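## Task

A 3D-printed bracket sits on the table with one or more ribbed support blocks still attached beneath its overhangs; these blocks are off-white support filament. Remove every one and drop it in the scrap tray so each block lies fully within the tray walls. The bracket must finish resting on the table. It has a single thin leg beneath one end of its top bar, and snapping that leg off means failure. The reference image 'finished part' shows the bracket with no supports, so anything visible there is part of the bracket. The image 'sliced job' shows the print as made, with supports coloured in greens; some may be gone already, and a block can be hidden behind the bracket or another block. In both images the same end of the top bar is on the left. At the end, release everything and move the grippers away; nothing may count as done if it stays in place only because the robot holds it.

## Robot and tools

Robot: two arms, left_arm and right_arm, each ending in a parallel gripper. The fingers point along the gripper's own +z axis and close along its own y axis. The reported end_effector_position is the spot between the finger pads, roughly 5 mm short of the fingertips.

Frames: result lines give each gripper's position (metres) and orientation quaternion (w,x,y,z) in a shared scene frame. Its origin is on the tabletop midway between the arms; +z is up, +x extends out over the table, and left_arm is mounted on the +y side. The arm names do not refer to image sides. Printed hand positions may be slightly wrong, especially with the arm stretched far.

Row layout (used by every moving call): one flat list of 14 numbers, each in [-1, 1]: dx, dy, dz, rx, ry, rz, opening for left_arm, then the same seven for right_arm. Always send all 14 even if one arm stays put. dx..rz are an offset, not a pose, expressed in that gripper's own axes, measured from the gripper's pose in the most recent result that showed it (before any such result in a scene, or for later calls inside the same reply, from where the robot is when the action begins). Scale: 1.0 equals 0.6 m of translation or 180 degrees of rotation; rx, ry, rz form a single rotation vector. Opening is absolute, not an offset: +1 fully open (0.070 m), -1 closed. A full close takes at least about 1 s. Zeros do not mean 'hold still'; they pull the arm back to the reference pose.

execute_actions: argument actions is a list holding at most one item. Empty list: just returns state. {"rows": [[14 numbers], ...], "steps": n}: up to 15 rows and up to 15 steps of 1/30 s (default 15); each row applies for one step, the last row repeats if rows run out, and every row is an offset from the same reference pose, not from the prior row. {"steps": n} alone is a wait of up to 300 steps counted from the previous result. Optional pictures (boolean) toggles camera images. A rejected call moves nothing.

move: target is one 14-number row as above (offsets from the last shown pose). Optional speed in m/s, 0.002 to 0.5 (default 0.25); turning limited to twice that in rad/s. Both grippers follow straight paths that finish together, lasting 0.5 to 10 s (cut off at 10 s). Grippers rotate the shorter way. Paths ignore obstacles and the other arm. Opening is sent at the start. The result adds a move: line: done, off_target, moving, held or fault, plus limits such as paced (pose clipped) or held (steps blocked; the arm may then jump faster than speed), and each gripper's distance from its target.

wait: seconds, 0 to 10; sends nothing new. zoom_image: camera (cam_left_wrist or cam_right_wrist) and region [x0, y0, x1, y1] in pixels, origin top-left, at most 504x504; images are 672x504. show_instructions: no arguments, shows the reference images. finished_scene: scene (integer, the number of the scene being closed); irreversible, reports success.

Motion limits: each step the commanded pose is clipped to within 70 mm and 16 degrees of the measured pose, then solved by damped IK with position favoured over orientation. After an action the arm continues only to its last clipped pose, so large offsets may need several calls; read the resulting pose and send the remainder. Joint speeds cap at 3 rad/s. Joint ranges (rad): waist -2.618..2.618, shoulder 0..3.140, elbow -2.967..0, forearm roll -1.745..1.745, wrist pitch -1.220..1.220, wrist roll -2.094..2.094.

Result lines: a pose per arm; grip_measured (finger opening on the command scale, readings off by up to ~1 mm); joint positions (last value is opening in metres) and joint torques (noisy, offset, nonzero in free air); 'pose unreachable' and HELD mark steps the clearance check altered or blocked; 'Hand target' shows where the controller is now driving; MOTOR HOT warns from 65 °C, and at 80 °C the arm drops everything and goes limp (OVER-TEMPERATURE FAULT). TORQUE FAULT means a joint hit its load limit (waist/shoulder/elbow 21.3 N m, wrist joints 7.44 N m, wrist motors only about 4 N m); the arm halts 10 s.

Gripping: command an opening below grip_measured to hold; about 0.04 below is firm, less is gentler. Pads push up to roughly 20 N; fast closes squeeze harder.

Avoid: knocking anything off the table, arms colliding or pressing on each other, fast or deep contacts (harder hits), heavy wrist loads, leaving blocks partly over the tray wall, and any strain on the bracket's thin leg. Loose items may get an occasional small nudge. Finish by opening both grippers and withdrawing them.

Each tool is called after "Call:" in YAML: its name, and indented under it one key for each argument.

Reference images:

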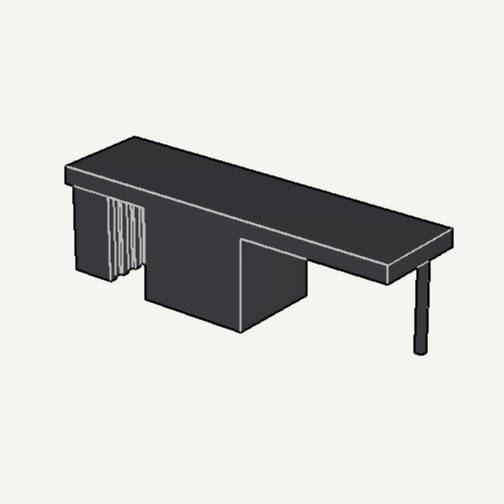

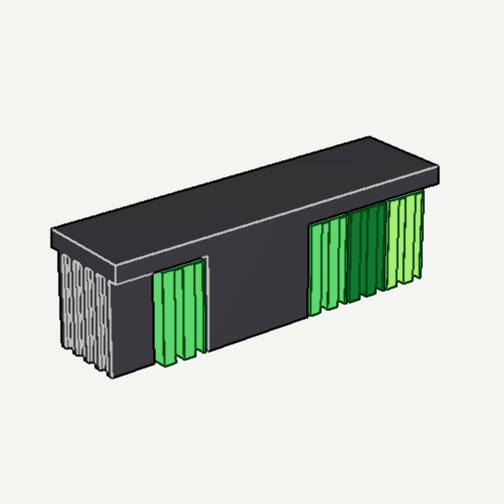

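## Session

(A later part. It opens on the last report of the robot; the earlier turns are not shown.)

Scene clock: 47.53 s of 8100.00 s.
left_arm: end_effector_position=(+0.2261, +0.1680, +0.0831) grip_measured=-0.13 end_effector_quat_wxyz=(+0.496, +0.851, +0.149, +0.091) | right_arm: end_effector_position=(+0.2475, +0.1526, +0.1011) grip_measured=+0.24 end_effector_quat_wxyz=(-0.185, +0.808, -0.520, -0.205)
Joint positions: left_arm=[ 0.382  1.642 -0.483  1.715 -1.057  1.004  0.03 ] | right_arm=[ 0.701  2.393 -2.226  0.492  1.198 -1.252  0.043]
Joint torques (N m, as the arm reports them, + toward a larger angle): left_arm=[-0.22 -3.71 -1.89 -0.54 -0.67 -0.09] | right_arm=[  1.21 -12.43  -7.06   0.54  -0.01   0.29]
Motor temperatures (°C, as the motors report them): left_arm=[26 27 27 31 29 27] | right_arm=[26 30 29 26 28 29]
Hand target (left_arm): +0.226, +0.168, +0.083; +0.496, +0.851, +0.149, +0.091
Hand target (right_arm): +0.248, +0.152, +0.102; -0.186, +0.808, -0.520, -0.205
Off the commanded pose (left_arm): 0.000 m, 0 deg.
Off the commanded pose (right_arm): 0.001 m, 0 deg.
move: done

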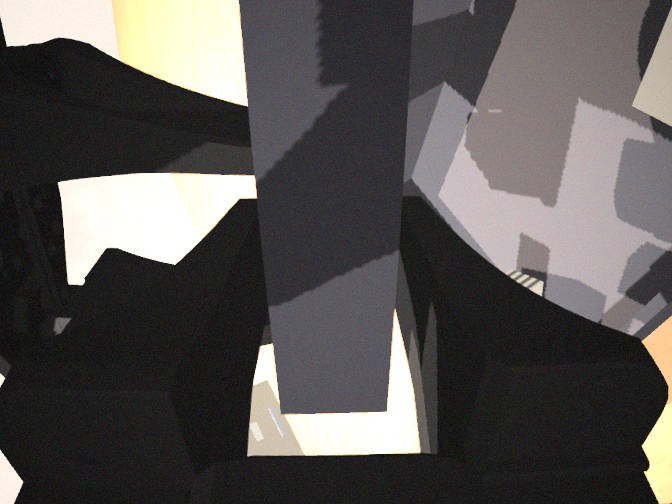

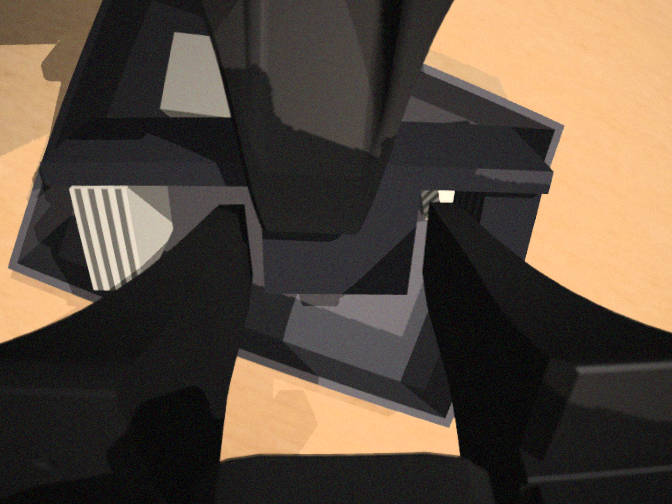

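Call:
move:
  target: [0,0,0,0,0,0,-0.4,0,0,-0.045,0,0,0,0.6]
  speed: 0.08

Call:
move:
  target: [0.055,0,0,0,0,0,-0.4,0,0.07,0,0,0,0,0.6]
  speed: 0.08

Scene clock: 49.10 s of 8100.00 s.
left_arm: end_effector_position=(+0.2262, +0.1680, +0.0830) grip_measured=-0.13 end_effector_quat_wxyz=(+0.496, +0.851, +0.149, +0.091) | right_arm: end_effector_position=(+0.2516, +0.1387, +0.1250) grip_measured=+0.60 end_effector_quat_wxyz=(-0.194, +0.806, -0.521, -0.203)
Joint positions: left_arm=[ 0.382  1.642 -0.483  1.715 -1.056  1.003  0.03 ] | right_arm=[ 0.677  2.325 -2.188  0.494  1.217 -1.261  0.056]
Joint torques (N m, as the arm reports them, + toward a larger angle): left_arm=[ 0.02 -3.55 -2.32 -0.38 -1.04 -0.01] | right_arm=[  1.01 -11.    -4.56   0.64   0.05  -0.11]
Motor temperatures (°C, as the motors report them): left_arm=[26 27 27 31 29 27] | right_arm=[26 30 29 26 28 29]
Hand target (left_arm): +0.226, +0.168, +0.083; +0.496, +0.851, +0.149, +0.091
Hand target (right_arm): +0.251, +0.139, +0.124; -0.193, +0.806, -0.521, -0.203
Off the commanded pose (left_arm): 0.000 m, 0 deg.
Off the commanded pose (right_arm): 0.001 m, 1 deg.
joint sent to its limit (right arm) — the command would take joint 5 (wrist pitch) past its upper limit, so that joint was sent only as far as its limit.
move: done

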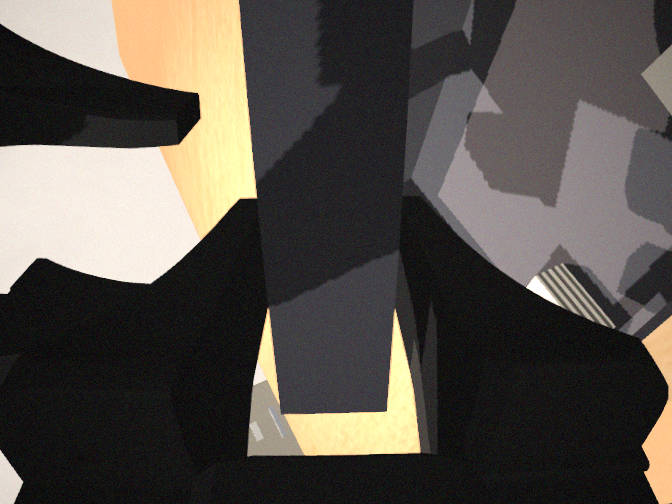

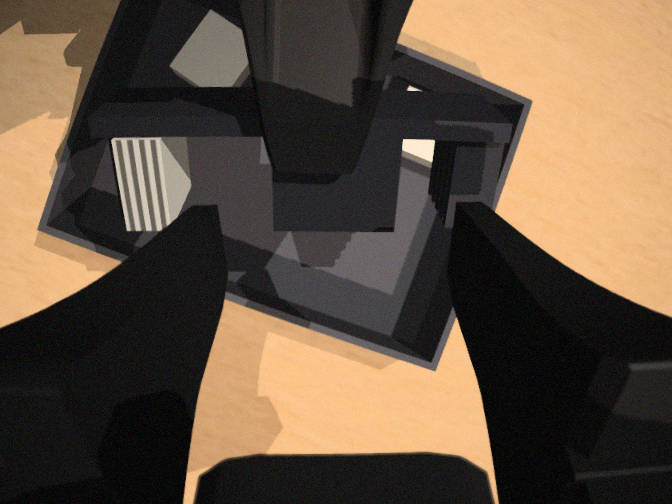

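Scene clock: 49.93 s of 8100.00 s.
left_arm: end_effector_position=(+0.2579, +0.1796, +0.0832) grip_measured=-0.13 end_effector_quat_wxyz=(+0.496, +0.850, +0.149, +0.092) | right_arm: end_effector_position=(+0.2129, +0.1229, +0.1214) grip_measured=+0.60 end_effector_quat_wxyz=(-0.194, +0.806, -0.521, -0.204)
Joint positions: left_arm=[ 0.403  1.73  -0.612  1.75  -1.073  0.962  0.03 ] | right_arm=[ 0.718  2.146 -1.848  0.52   1.057 -1.308  0.056]
Joint torques (N m, as the arm reports them, + toward a larger angle): left_arm=[ 0.12 -4.24 -1.62 -0.29 -0.97 -0.15] | right_arm=[  1.09 -10.33  -6.75   0.55  -0.1   -0.05]
Motor temperatures (°C, as the motors report them): left_arm=[26 27 27 31 29 27] | right_arm=[26 30 29 26 28 29]
Hand target (left_arm): +0.257, +0.179, +0.083; +0.496, +0.850, +0.149, +0.092
Hand target (right_arm): +0.213, +0.123, +0.121; -0.194, +0.806, -0.521, -0.204
Off the commanded pose (left_arm): 0.001 m, 0 deg.
Off the commanded pose (right_arm): 0.001 m, 0 deg.
joint sent to its limit (left arm) — the command would take joint 4 (forearm roll) past its upper limit, so that joint was sent only as far as its limit.
move: done

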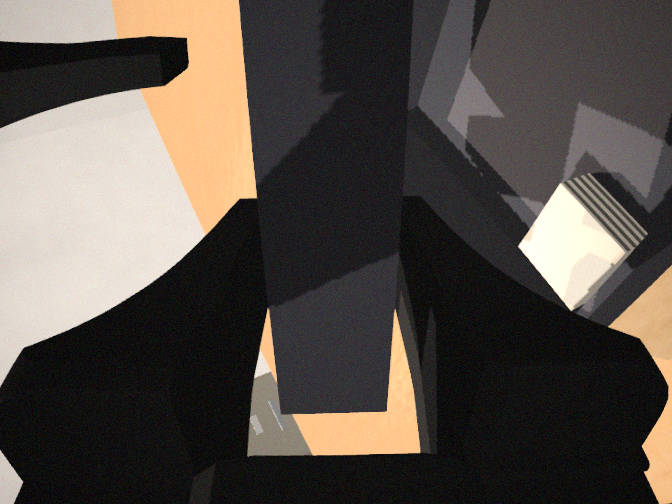

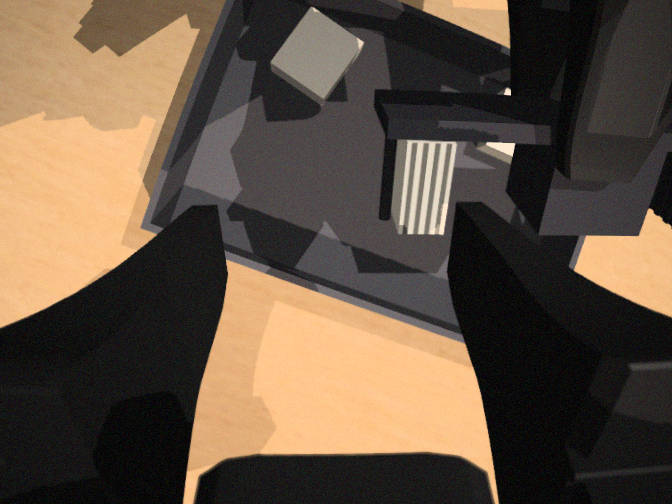

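Call:
move:
  target: [0,0,0,0,0,0,-0.4,0,0,0.042,0,0,0,0.26]
  speed: 0.015

Scene clock: 52.50 s of 8100.00 s.
left_arm: end_effector_position=(+0.2579, +0.1794, +0.0834) grip_measured=-0.13 end_effector_quat_wxyz=(+0.497, +0.850, +0.149, +0.092) | right_arm: end_effector_position=(+0.2089, +0.1364, +0.0988) grip_measured=+0.26 end_effector_quat_wxyz=(-0.193, +0.806, -0.521, -0.204)
Joint positions: left_arm=[ 0.403  1.73  -0.612  1.75  -1.074  0.962  0.03 ] | right_arm=[ 0.744  2.195 -1.845  0.53   1.001 -1.313  0.044]
Joint torques (N m, as the arm reports them, + toward a larger angle): left_arm=[-0.29 -4.57 -3.18 -0.28 -0.66 -0.13] | right_arm=[  0.87 -11.43  -4.96   0.47  -0.08  -0.11]
Motor temperatures (°C, as the motors report them): left_arm=[26 27 27 31 29 27] | right_arm=[26 31 29 26 28 29]
Hand target (left_arm): +0.258, +0.180, +0.083; +0.496, +0.850, +0.149, +0.092
Hand target (right_arm): +0.210, +0.136, +0.100; -0.194, +0.806, -0.521, -0.204
Off the commanded pose (left_arm): 0.000 m, 0 deg.
Off the commanded pose (right_arm): 0.002 m, 0 deg.
move: done

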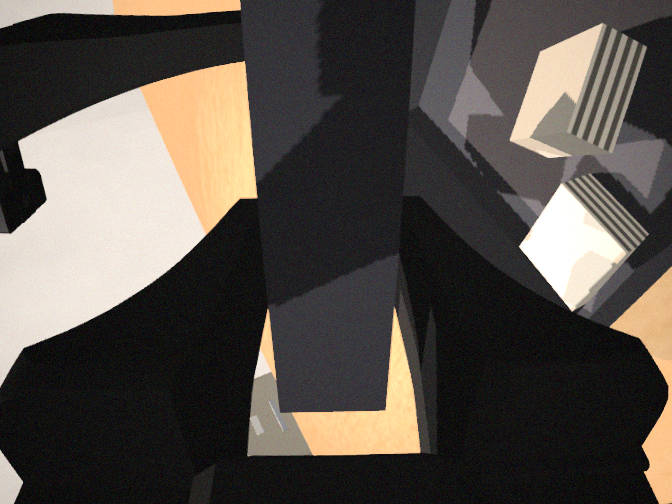

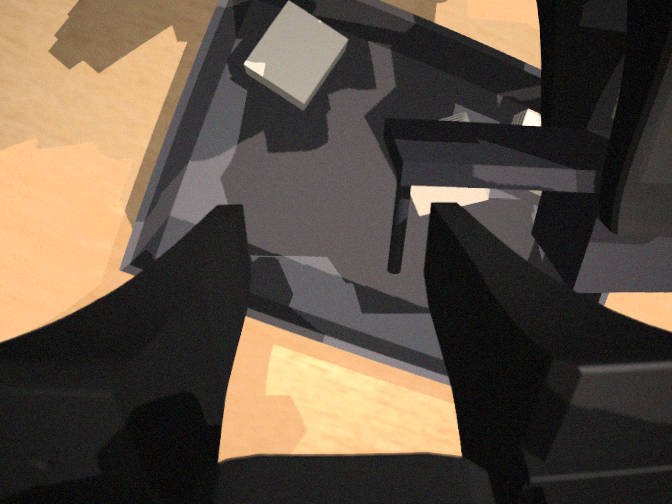

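Call:
move:
  target: [0,0,0,0,0,0,-0.4,0,0,-0.08,0,0,0,0.26]
  speed: 0.12

Call:
move:
  target: [-0.03,0.09,-0.03,-0.092,0.221,-0.103,-0.4,0.4,0,-0.35,0.15,0,0.2,1]

Call:
move:
  target: [0,0,0.1,0.25,0,0,-0.4,0,0,0,0,0,0,1]

Scene clock: 54.77 s of 8100.00 s.
left_arm: end_effector_position=(+0.2579, +0.1794, +0.0834) grip_measured=-0.13 end_effector_quat_wxyz=(+0.497, +0.850, +0.149, +0.092) | right_arm: end_effector_position=(+0.2157, +0.1113, +0.1408) grip_measured=+0.26 end_effector_quat_wxyz=(-0.194, +0.806, -0.521, -0.204)
Joint positions: left_arm=[ 0.403  1.73  -0.612  1.75  -1.074  0.962  0.03 ] | right_arm=[ 0.695  2.108 -1.86   0.513  1.111 -1.302  0.044]
Joint torques (N m, as the arm reports them, + toward a larger angle): left_arm=[-0.54 -4.18 -2.19 -0.28 -1.   -0.25] | right_arm=[ 1.62 -9.11 -5.57  0.47 -0.22  0.25]
Motor temperatures (°C, as the motors report them): left_arm=[26 27 27 31 29 27] | right_arm=[26 31 29 26 28 29]
Hand target (left_arm): +0.258, +0.179, +0.083; +0.497, +0.850, +0.149, +0.092
Hand target (right_arm): +0.215, +0.112, +0.139; -0.193, +0.806, -0.521, -0.204
Off the commanded pose (left_arm): 0.000 m, 0 deg.
Off the commanded pose (right_arm): 0.002 m, 0 deg.
move: done

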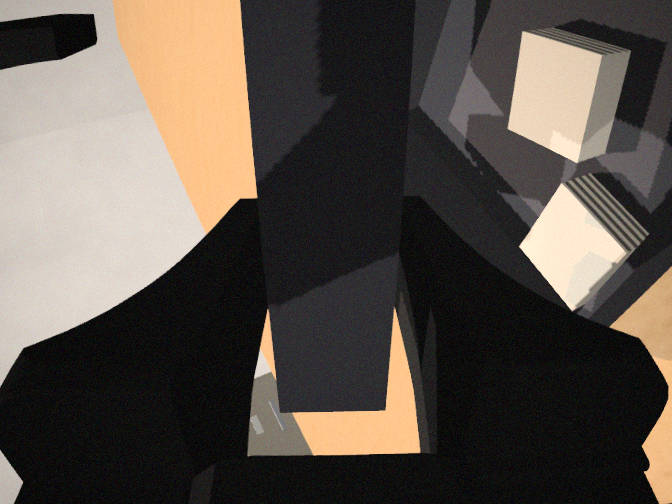

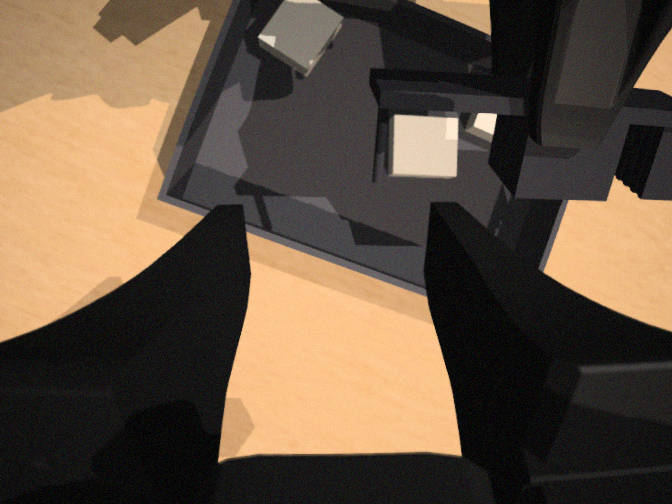

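Scene clock: 57.10 s of 8100.00 s.
left_arm: end_effector_position=(+0.2439, +0.1633, +0.1377) grip_measured=-0.13 end_effector_quat_wxyz=(+0.535, +0.660, +0.425, +0.313) | right_arm: end_effector_position=(+0.3338, -0.1823, +0.1938) grip_measured=+1.00 end_effector_quat_wxyz=(+0.302, -0.543, +0.774, +0.119)
Joint positions: left_arm=[-0.329  1.333 -0.116 -0.041 -0.896  1.546  0.03 ] | right_arm=[-0.05   1.609 -1.295  0.607  0.977 -1.367  0.07 ]
Joint torques (N m, as the arm reports them, + toward a larger angle): left_arm=[ 0.11 -1.06 -2.12 -0.05 -1.27  0.05] | right_arm=[ 1.89 -6.1  -7.24  0.6  -0.01 -0.08]
Motor temperatures (°C, as the motors report them): left_arm=[26 27 27 31 29 27] | right_arm=[26 31 29 26 28 29]
Hand target (left_arm): +0.244, +0.163, +0.138; +0.535, +0.660, +0.425, +0.313
Hand target (right_arm): +0.334, -0.182, +0.194; +0.302, -0.543, +0.774, +0.119
Off the commanded pose (left_arm): 0.001 m, 1 deg.
Off the commanded pose (right_arm): 0.004 m, 1 deg.
move: off_target (right_arm)

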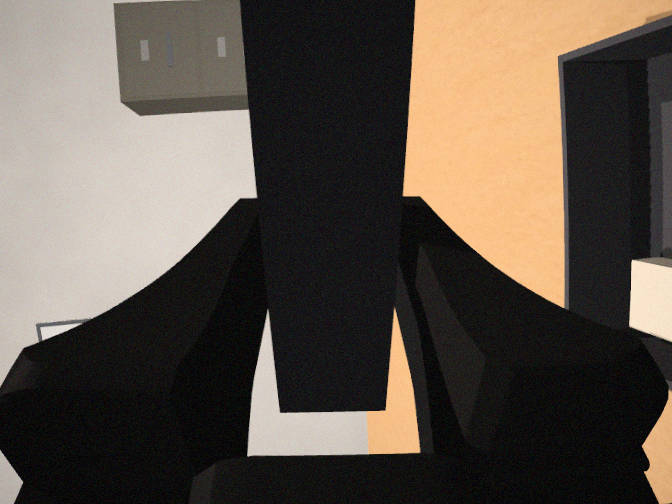

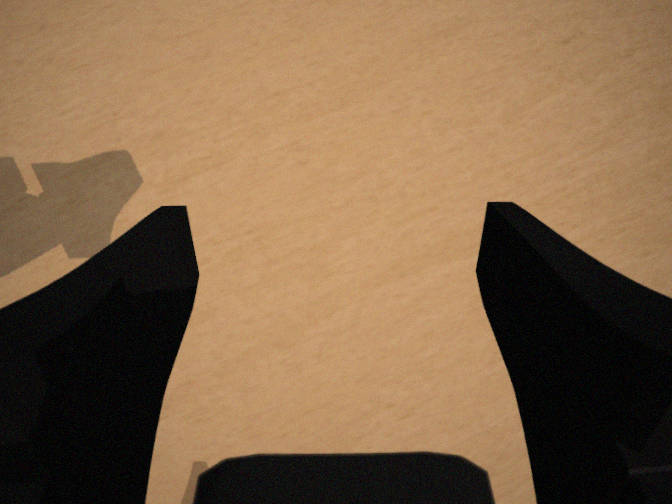

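Scene clock: 59.07 s of 8100.00 s.
left_arm: end_effector_position=(+0.2960, +0.1386, +0.1257) grip_measured=-0.13 end_effector_quat_wxyz=(+0.243, +0.815, +0.511, +0.125) | right_arm: end_effector_position=(+0.3338, -0.1823, +0.1938) grip_measured=+1.00 end_effector_quat_wxyz=(+0.302, -0.543, +0.774, +0.119)
Joint positions: left_arm=[-0.273  1.509 -0.957 -0.089  0.557  1.639  0.03 ] | right_arm=[-0.05   1.609 -1.295  0.607  0.977 -1.367  0.07 ]
Joint torques (N m, as the arm reports them, + toward a larger angle): left_arm=[ 0.35 -4.73 -3.39 -0.3  -0.78  0.13] | right_arm=[ 1.79 -6.19 -7.01  0.6  -0.01 -0.09]
Motor temperatures (°C, as the motors report them): left_arm=[26 27 27 31 29 27] | right_arm=[26 31 29 26 28 29]
Hand target (left_arm): +0.296, +0.139, +0.126; +0.243, +0.815, +0.511, +0.125
Hand target (right_arm): +0.334, -0.182, +0.194; +0.302, -0.543, +0.774, +0.119
Off the commanded pose (left_arm): 0.003 m, 0 deg.
Off the commanded pose (right_arm): 0.000 m, 0 deg.
move: done

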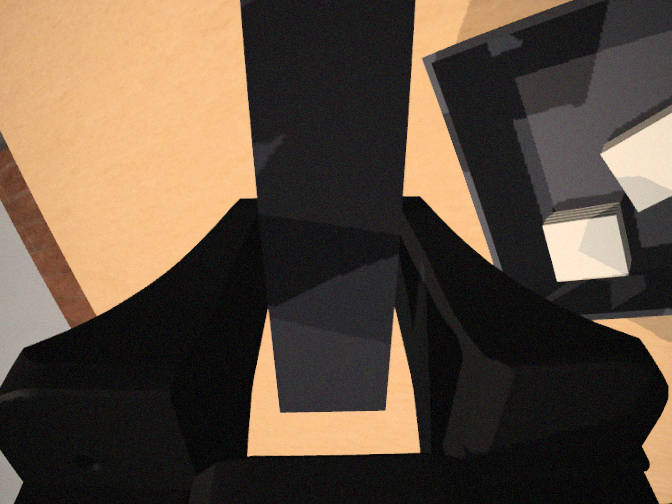

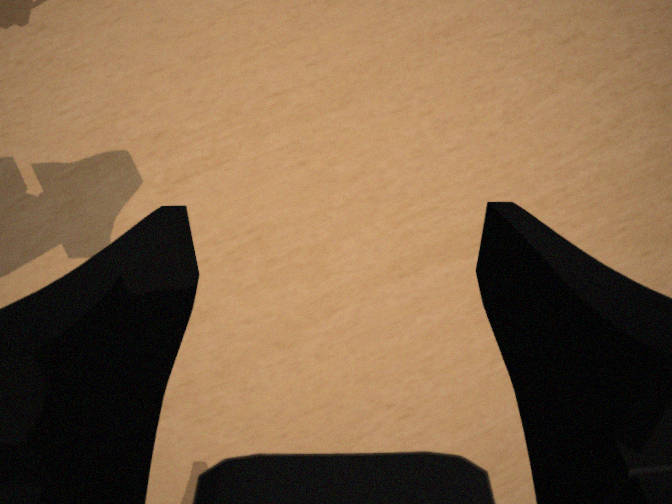

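Call:
move:
  target: [-0.23,-0.011,0.113,0.175,0.015,0,-0.4,0.1,0,-0.1,0,0,0,1]

Call:
move:
  target: [0,0,0.065,0,0,0,-0.4,0,0,0,0,0,0,1]
  speed: 0.08

Scene clock: 61.57 s of 8100.00 s.
left_arm: end_effector_position=(+0.2632, -0.0004, +0.0741) grip_measured=-0.13 end_effector_quat_wxyz=(+0.020, +0.847, +0.531, +0.006) | right_arm: end_effector_position=(+0.3001, -0.2600, +0.2056) grip_measured=+1.00 end_effector_quat_wxyz=(+0.301, -0.544, +0.775, +0.116)
Joint positions: left_arm=[-0.633  2.09  -1.702  0.004  1.229  1.215  0.03 ] | right_arm=[-0.325  1.492 -1.213  0.651  1.162 -1.591  0.07 ]
Joint torques (N m, as the arm reports them, + toward a larger angle): left_arm=[ 0.4  -8.26 -3.22 -0.06 -0.03 -0.01] | right_arm=[ 1.78 -5.25 -4.47  0.73 -0.13  0.32]
Motor temperatures (°C, as the motors report them): left_arm=[26 27 27 31 29 27] | right_arm=[26 31 29 26 28 29]
Hand target (left_arm): +0.263, +0.000, +0.074; +0.019, +0.847, +0.531, +0.006
Hand target (right_arm): +0.300, -0.260, +0.205; +0.300, -0.544, +0.775, +0.116
Off the commanded pose (left_arm): 0.005 m, 2 deg.
Off the commanded pose (right_arm): 0.001 m, 0 deg.
joint sent to its limit (left arm) — the command would take joint 5 (wrist pitch) past its upper limit, so that joint was sent only as far as its limit.
move: off_target (left_arm)

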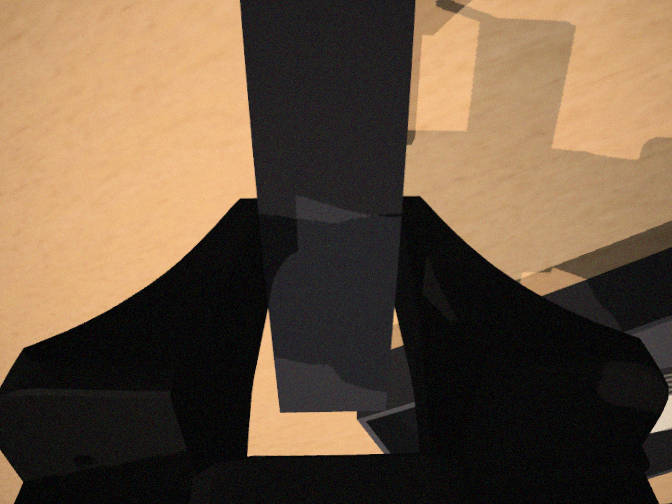

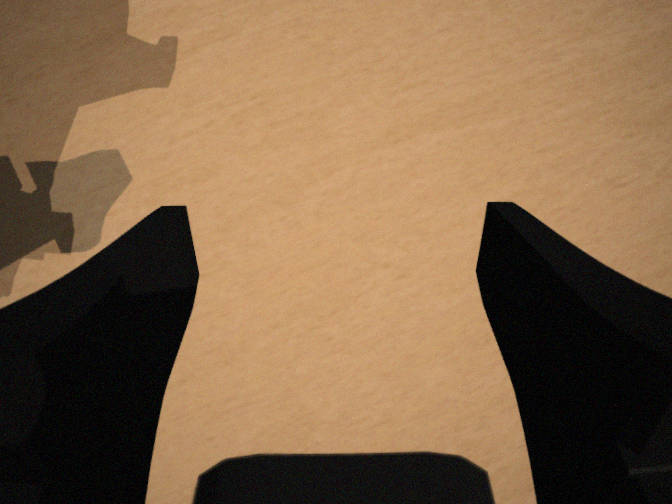

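Scene clock: 62.33 s of 8100.00 s.
left_arm: end_effector_position=(+0.2643, -0.0016, +0.0344) grip_measured=-0.13 end_effector_quat_wxyz=(+0.019, +0.847, +0.531, +0.006) | right_arm: end_effector_position=(+0.3001, -0.2600, +0.2056) grip_measured=+1.00 end_effector_quat_wxyz=(+0.301, -0.544, +0.775, +0.116)
Joint positions: left_arm=[-0.633  2.139 -1.622  0.004  1.103  1.215  0.03 ] | right_arm=[-0.325  1.492 -1.213  0.651  1.162 -1.591  0.07 ]
Joint torques (N m, as the arm reports them, + toward a larger angle): left_arm=[ 0.02 -8.55 -3.74 -0.15  0.07  0.  ] | right_arm=[ 1.4  -5.39 -4.46  0.69 -0.01  0.1 ]
Motor temperatures (°C, as the motors report them): left_arm=[26 27 27 31 29 27] | right_arm=[26 31 29 26 28 29]
Hand target (left_arm): +0.264, -0.002, +0.035; +0.020, +0.847, +0.531, +0.006
Hand target (right_arm): +0.300, -0.260, +0.206; +0.301, -0.544, +0.775, +0.116
Off the commanded pose (left_arm): 0.001 m, 0 deg.
Off the commanded pose (right_arm): 0.000 m, 0 deg.
move: done

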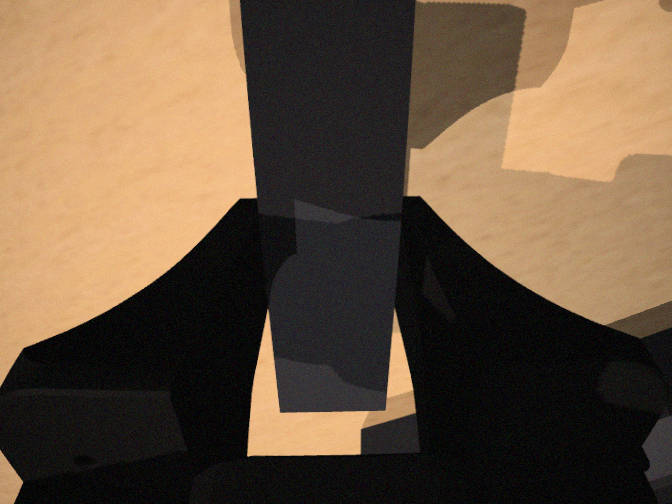

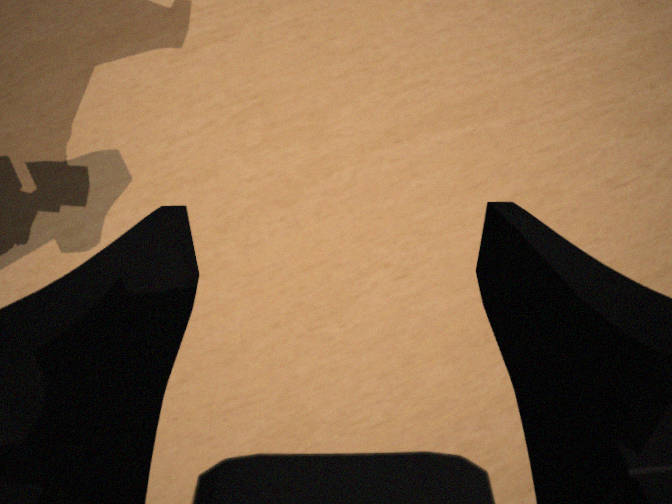

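Call:
move:
  target: [0,0,0.016,0.01,-0.005,0,-0.4,0,0,0,0,0,0,1]
  speed: 0.015

Call:
move:
  target: [0,0,0,0,0,0,1,0,0,0,0,0,0,1]

Call:
move:
  target: [0.08,-0.05,-0.25,0,0,0,1,0,0,0,0,0,0,1]

Scene clock: 64.87 s of 8100.00 s.
left_arm: end_effector_position=(+0.2645, -0.0020, +0.0248) grip_measured=-0.13 end_effector_quat_wxyz=(+0.010, +0.847, +0.531, -0.010) | right_arm: end_effector_position=(+0.3001, -0.2600, +0.2056) grip_measured=+1.00 end_effector_quat_wxyz=(+0.301, -0.544, +0.775, +0.116)
Joint positions: left_arm=[-0.619  2.172 -1.641 -0.026  1.113  1.242  0.03 ] | right_arm=[-0.325  1.492 -1.213  0.651  1.162 -1.591  0.07 ]
Joint torques (N m, as the arm reports them, + toward a larger angle): left_arm=[ 0.42 -8.02 -4.55 -0.29  0.13  0.25] | right_arm=[ 1.33 -5.23 -4.52  0.64  0.06 -0.05]
Motor temperatures (°C, as the motors report them): left_arm=[26 27 27 31 29 27] | right_arm=[26 31 29 26 28 29]
Hand target (left_arm): +0.265, -0.002, +0.025; +0.010, +0.847, +0.531, -0.010
Hand target (right_arm): +0.300, -0.260, +0.206; +0.301, -0.544, +0.775, +0.116
Off the commanded pose (left_arm): 0.000 m, 0 deg.
Off the commanded pose (right_arm): 0.000 m, 0 deg.
move: done

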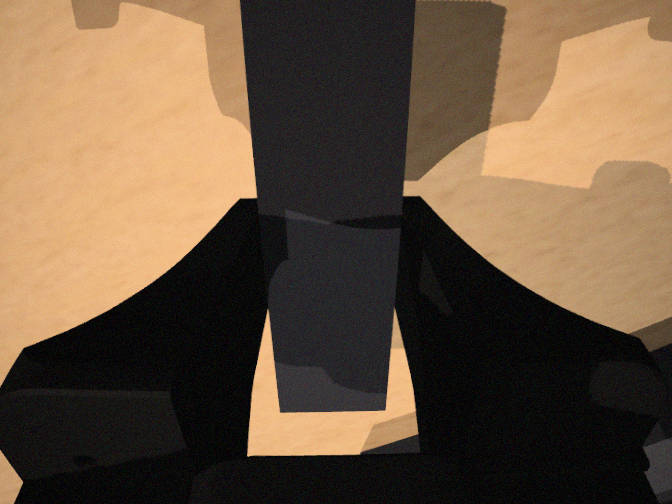

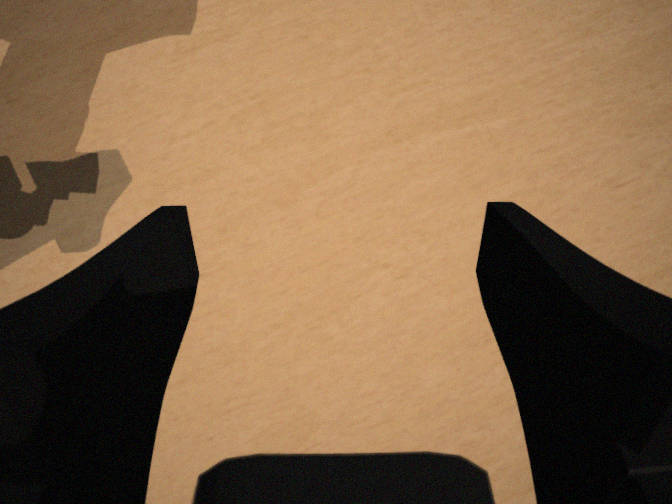

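Scene clock: 65.67 s of 8100.00 s.
left_arm: end_effector_position=(+0.2646, -0.0020, +0.0248) grip_measured=+1.00 end_effector_quat_wxyz=(+0.010, +0.847, +0.531, -0.010) | right_arm: end_effector_position=(+0.3001, -0.2600, +0.2056) grip_measured=+1.00 end_effector_quat_wxyz=(+0.301, -0.544, +0.775, +0.116)
Joint positions: left_arm=[-0.619  2.172 -1.642 -0.026  1.113  1.242  0.07 ] | right_arm=[-0.325  1.492 -1.213  0.651  1.162 -1.591  0.07 ]
Joint torques (N m, as the arm reports them, + toward a larger angle): left_arm=[ 0.49 -8.06 -4.22 -0.25  0.08  0.25] | right_arm=[ 1.31 -5.24 -4.5   0.64  0.06 -0.05]
Motor temperatures (°C, as the motors report them): left_arm=[26 27 27 31 29 27] | right_arm=[26 31 29 26 28 29]
Hand target (left_arm): +0.265, -0.002, +0.025; +0.010, +0.847, +0.531, -0.010
Hand target (right_arm): +0.300, -0.260, +0.206; +0.301, -0.544, +0.775, +0.116
Off the commanded pose (left_arm): 0.000 m, 0 deg.
Off the commanded pose (right_arm): 0.000 m, 0 deg.
move: done

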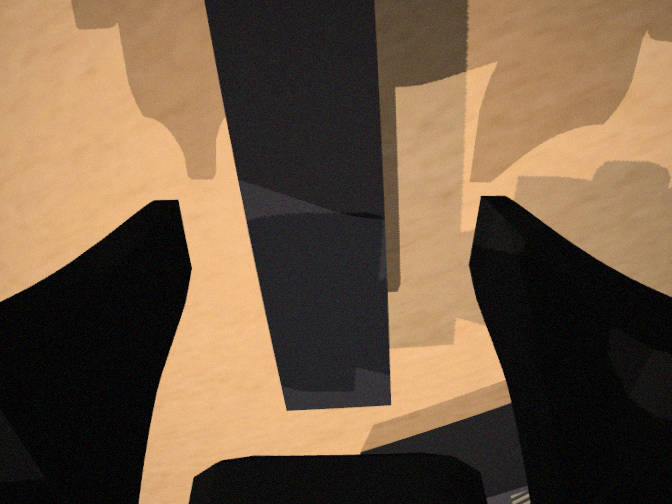

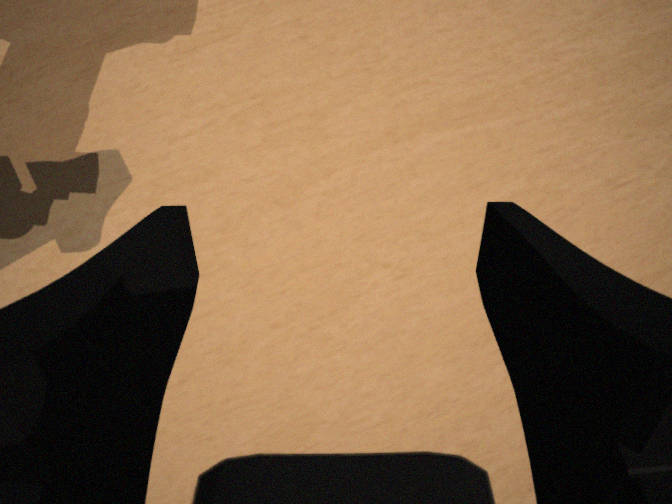

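Scene clock: 66.80 s of 8100.00 s.
left_arm: end_effector_position=(+0.2578, +0.0600, +0.1708) grip_measured=+1.00 end_effector_quat_wxyz=(+0.109, +0.841, +0.530, +0.022) | right_arm: end_effector_position=(+0.3001, -0.2600, +0.2056) grip_measured=+1.00 end_effector_quat_wxyz=(+0.301, -0.544, +0.775, +0.116)
Joint positions: left_arm=[-0.516  1.731 -1.522 -0.027  1.229  1.335  0.07 ] | right_arm=[-0.325  1.492 -1.213  0.651  1.162 -1.591  0.07 ]
Joint torques (N m, as the arm reports them, + toward a larger angle): left_arm=[-0.42 -5.14 -3.11 -0.34 -0.13  0.1 ] | right_arm=[ 1.32 -5.23 -4.51  0.64  0.06 -0.05]
Motor temperatures (°C, as the motors report them): left_arm=[26 27 27 31 29 27] | right_arm=[26 31 29 26 28 29]
Hand target (left_arm): +0.258, +0.060, +0.171; +0.109, +0.841, +0.529, +0.022
Hand target (right_arm): +0.300, -0.260, +0.206; +0.301, -0.544, +0.775, +0.116
Off the commanded pose (left_arm): 0.004 m, 12 deg.
Off the commanded pose (right_arm): 0.000 m, 0 deg.
joint sent to its limit (left arm) — the command would take joint 5 (wrist pitch) past its upper limit, so that joint was sent only as far as its limit.
move: off_target (left_arm)

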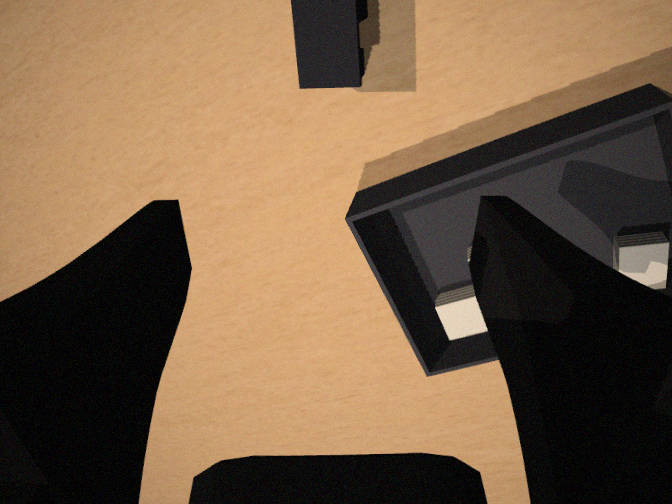

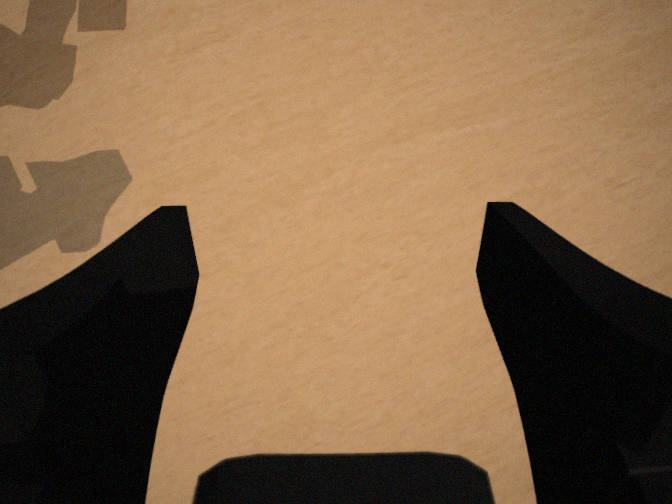

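Call:
finished_scene:
  scene: 1

The scene is finished: the task was done.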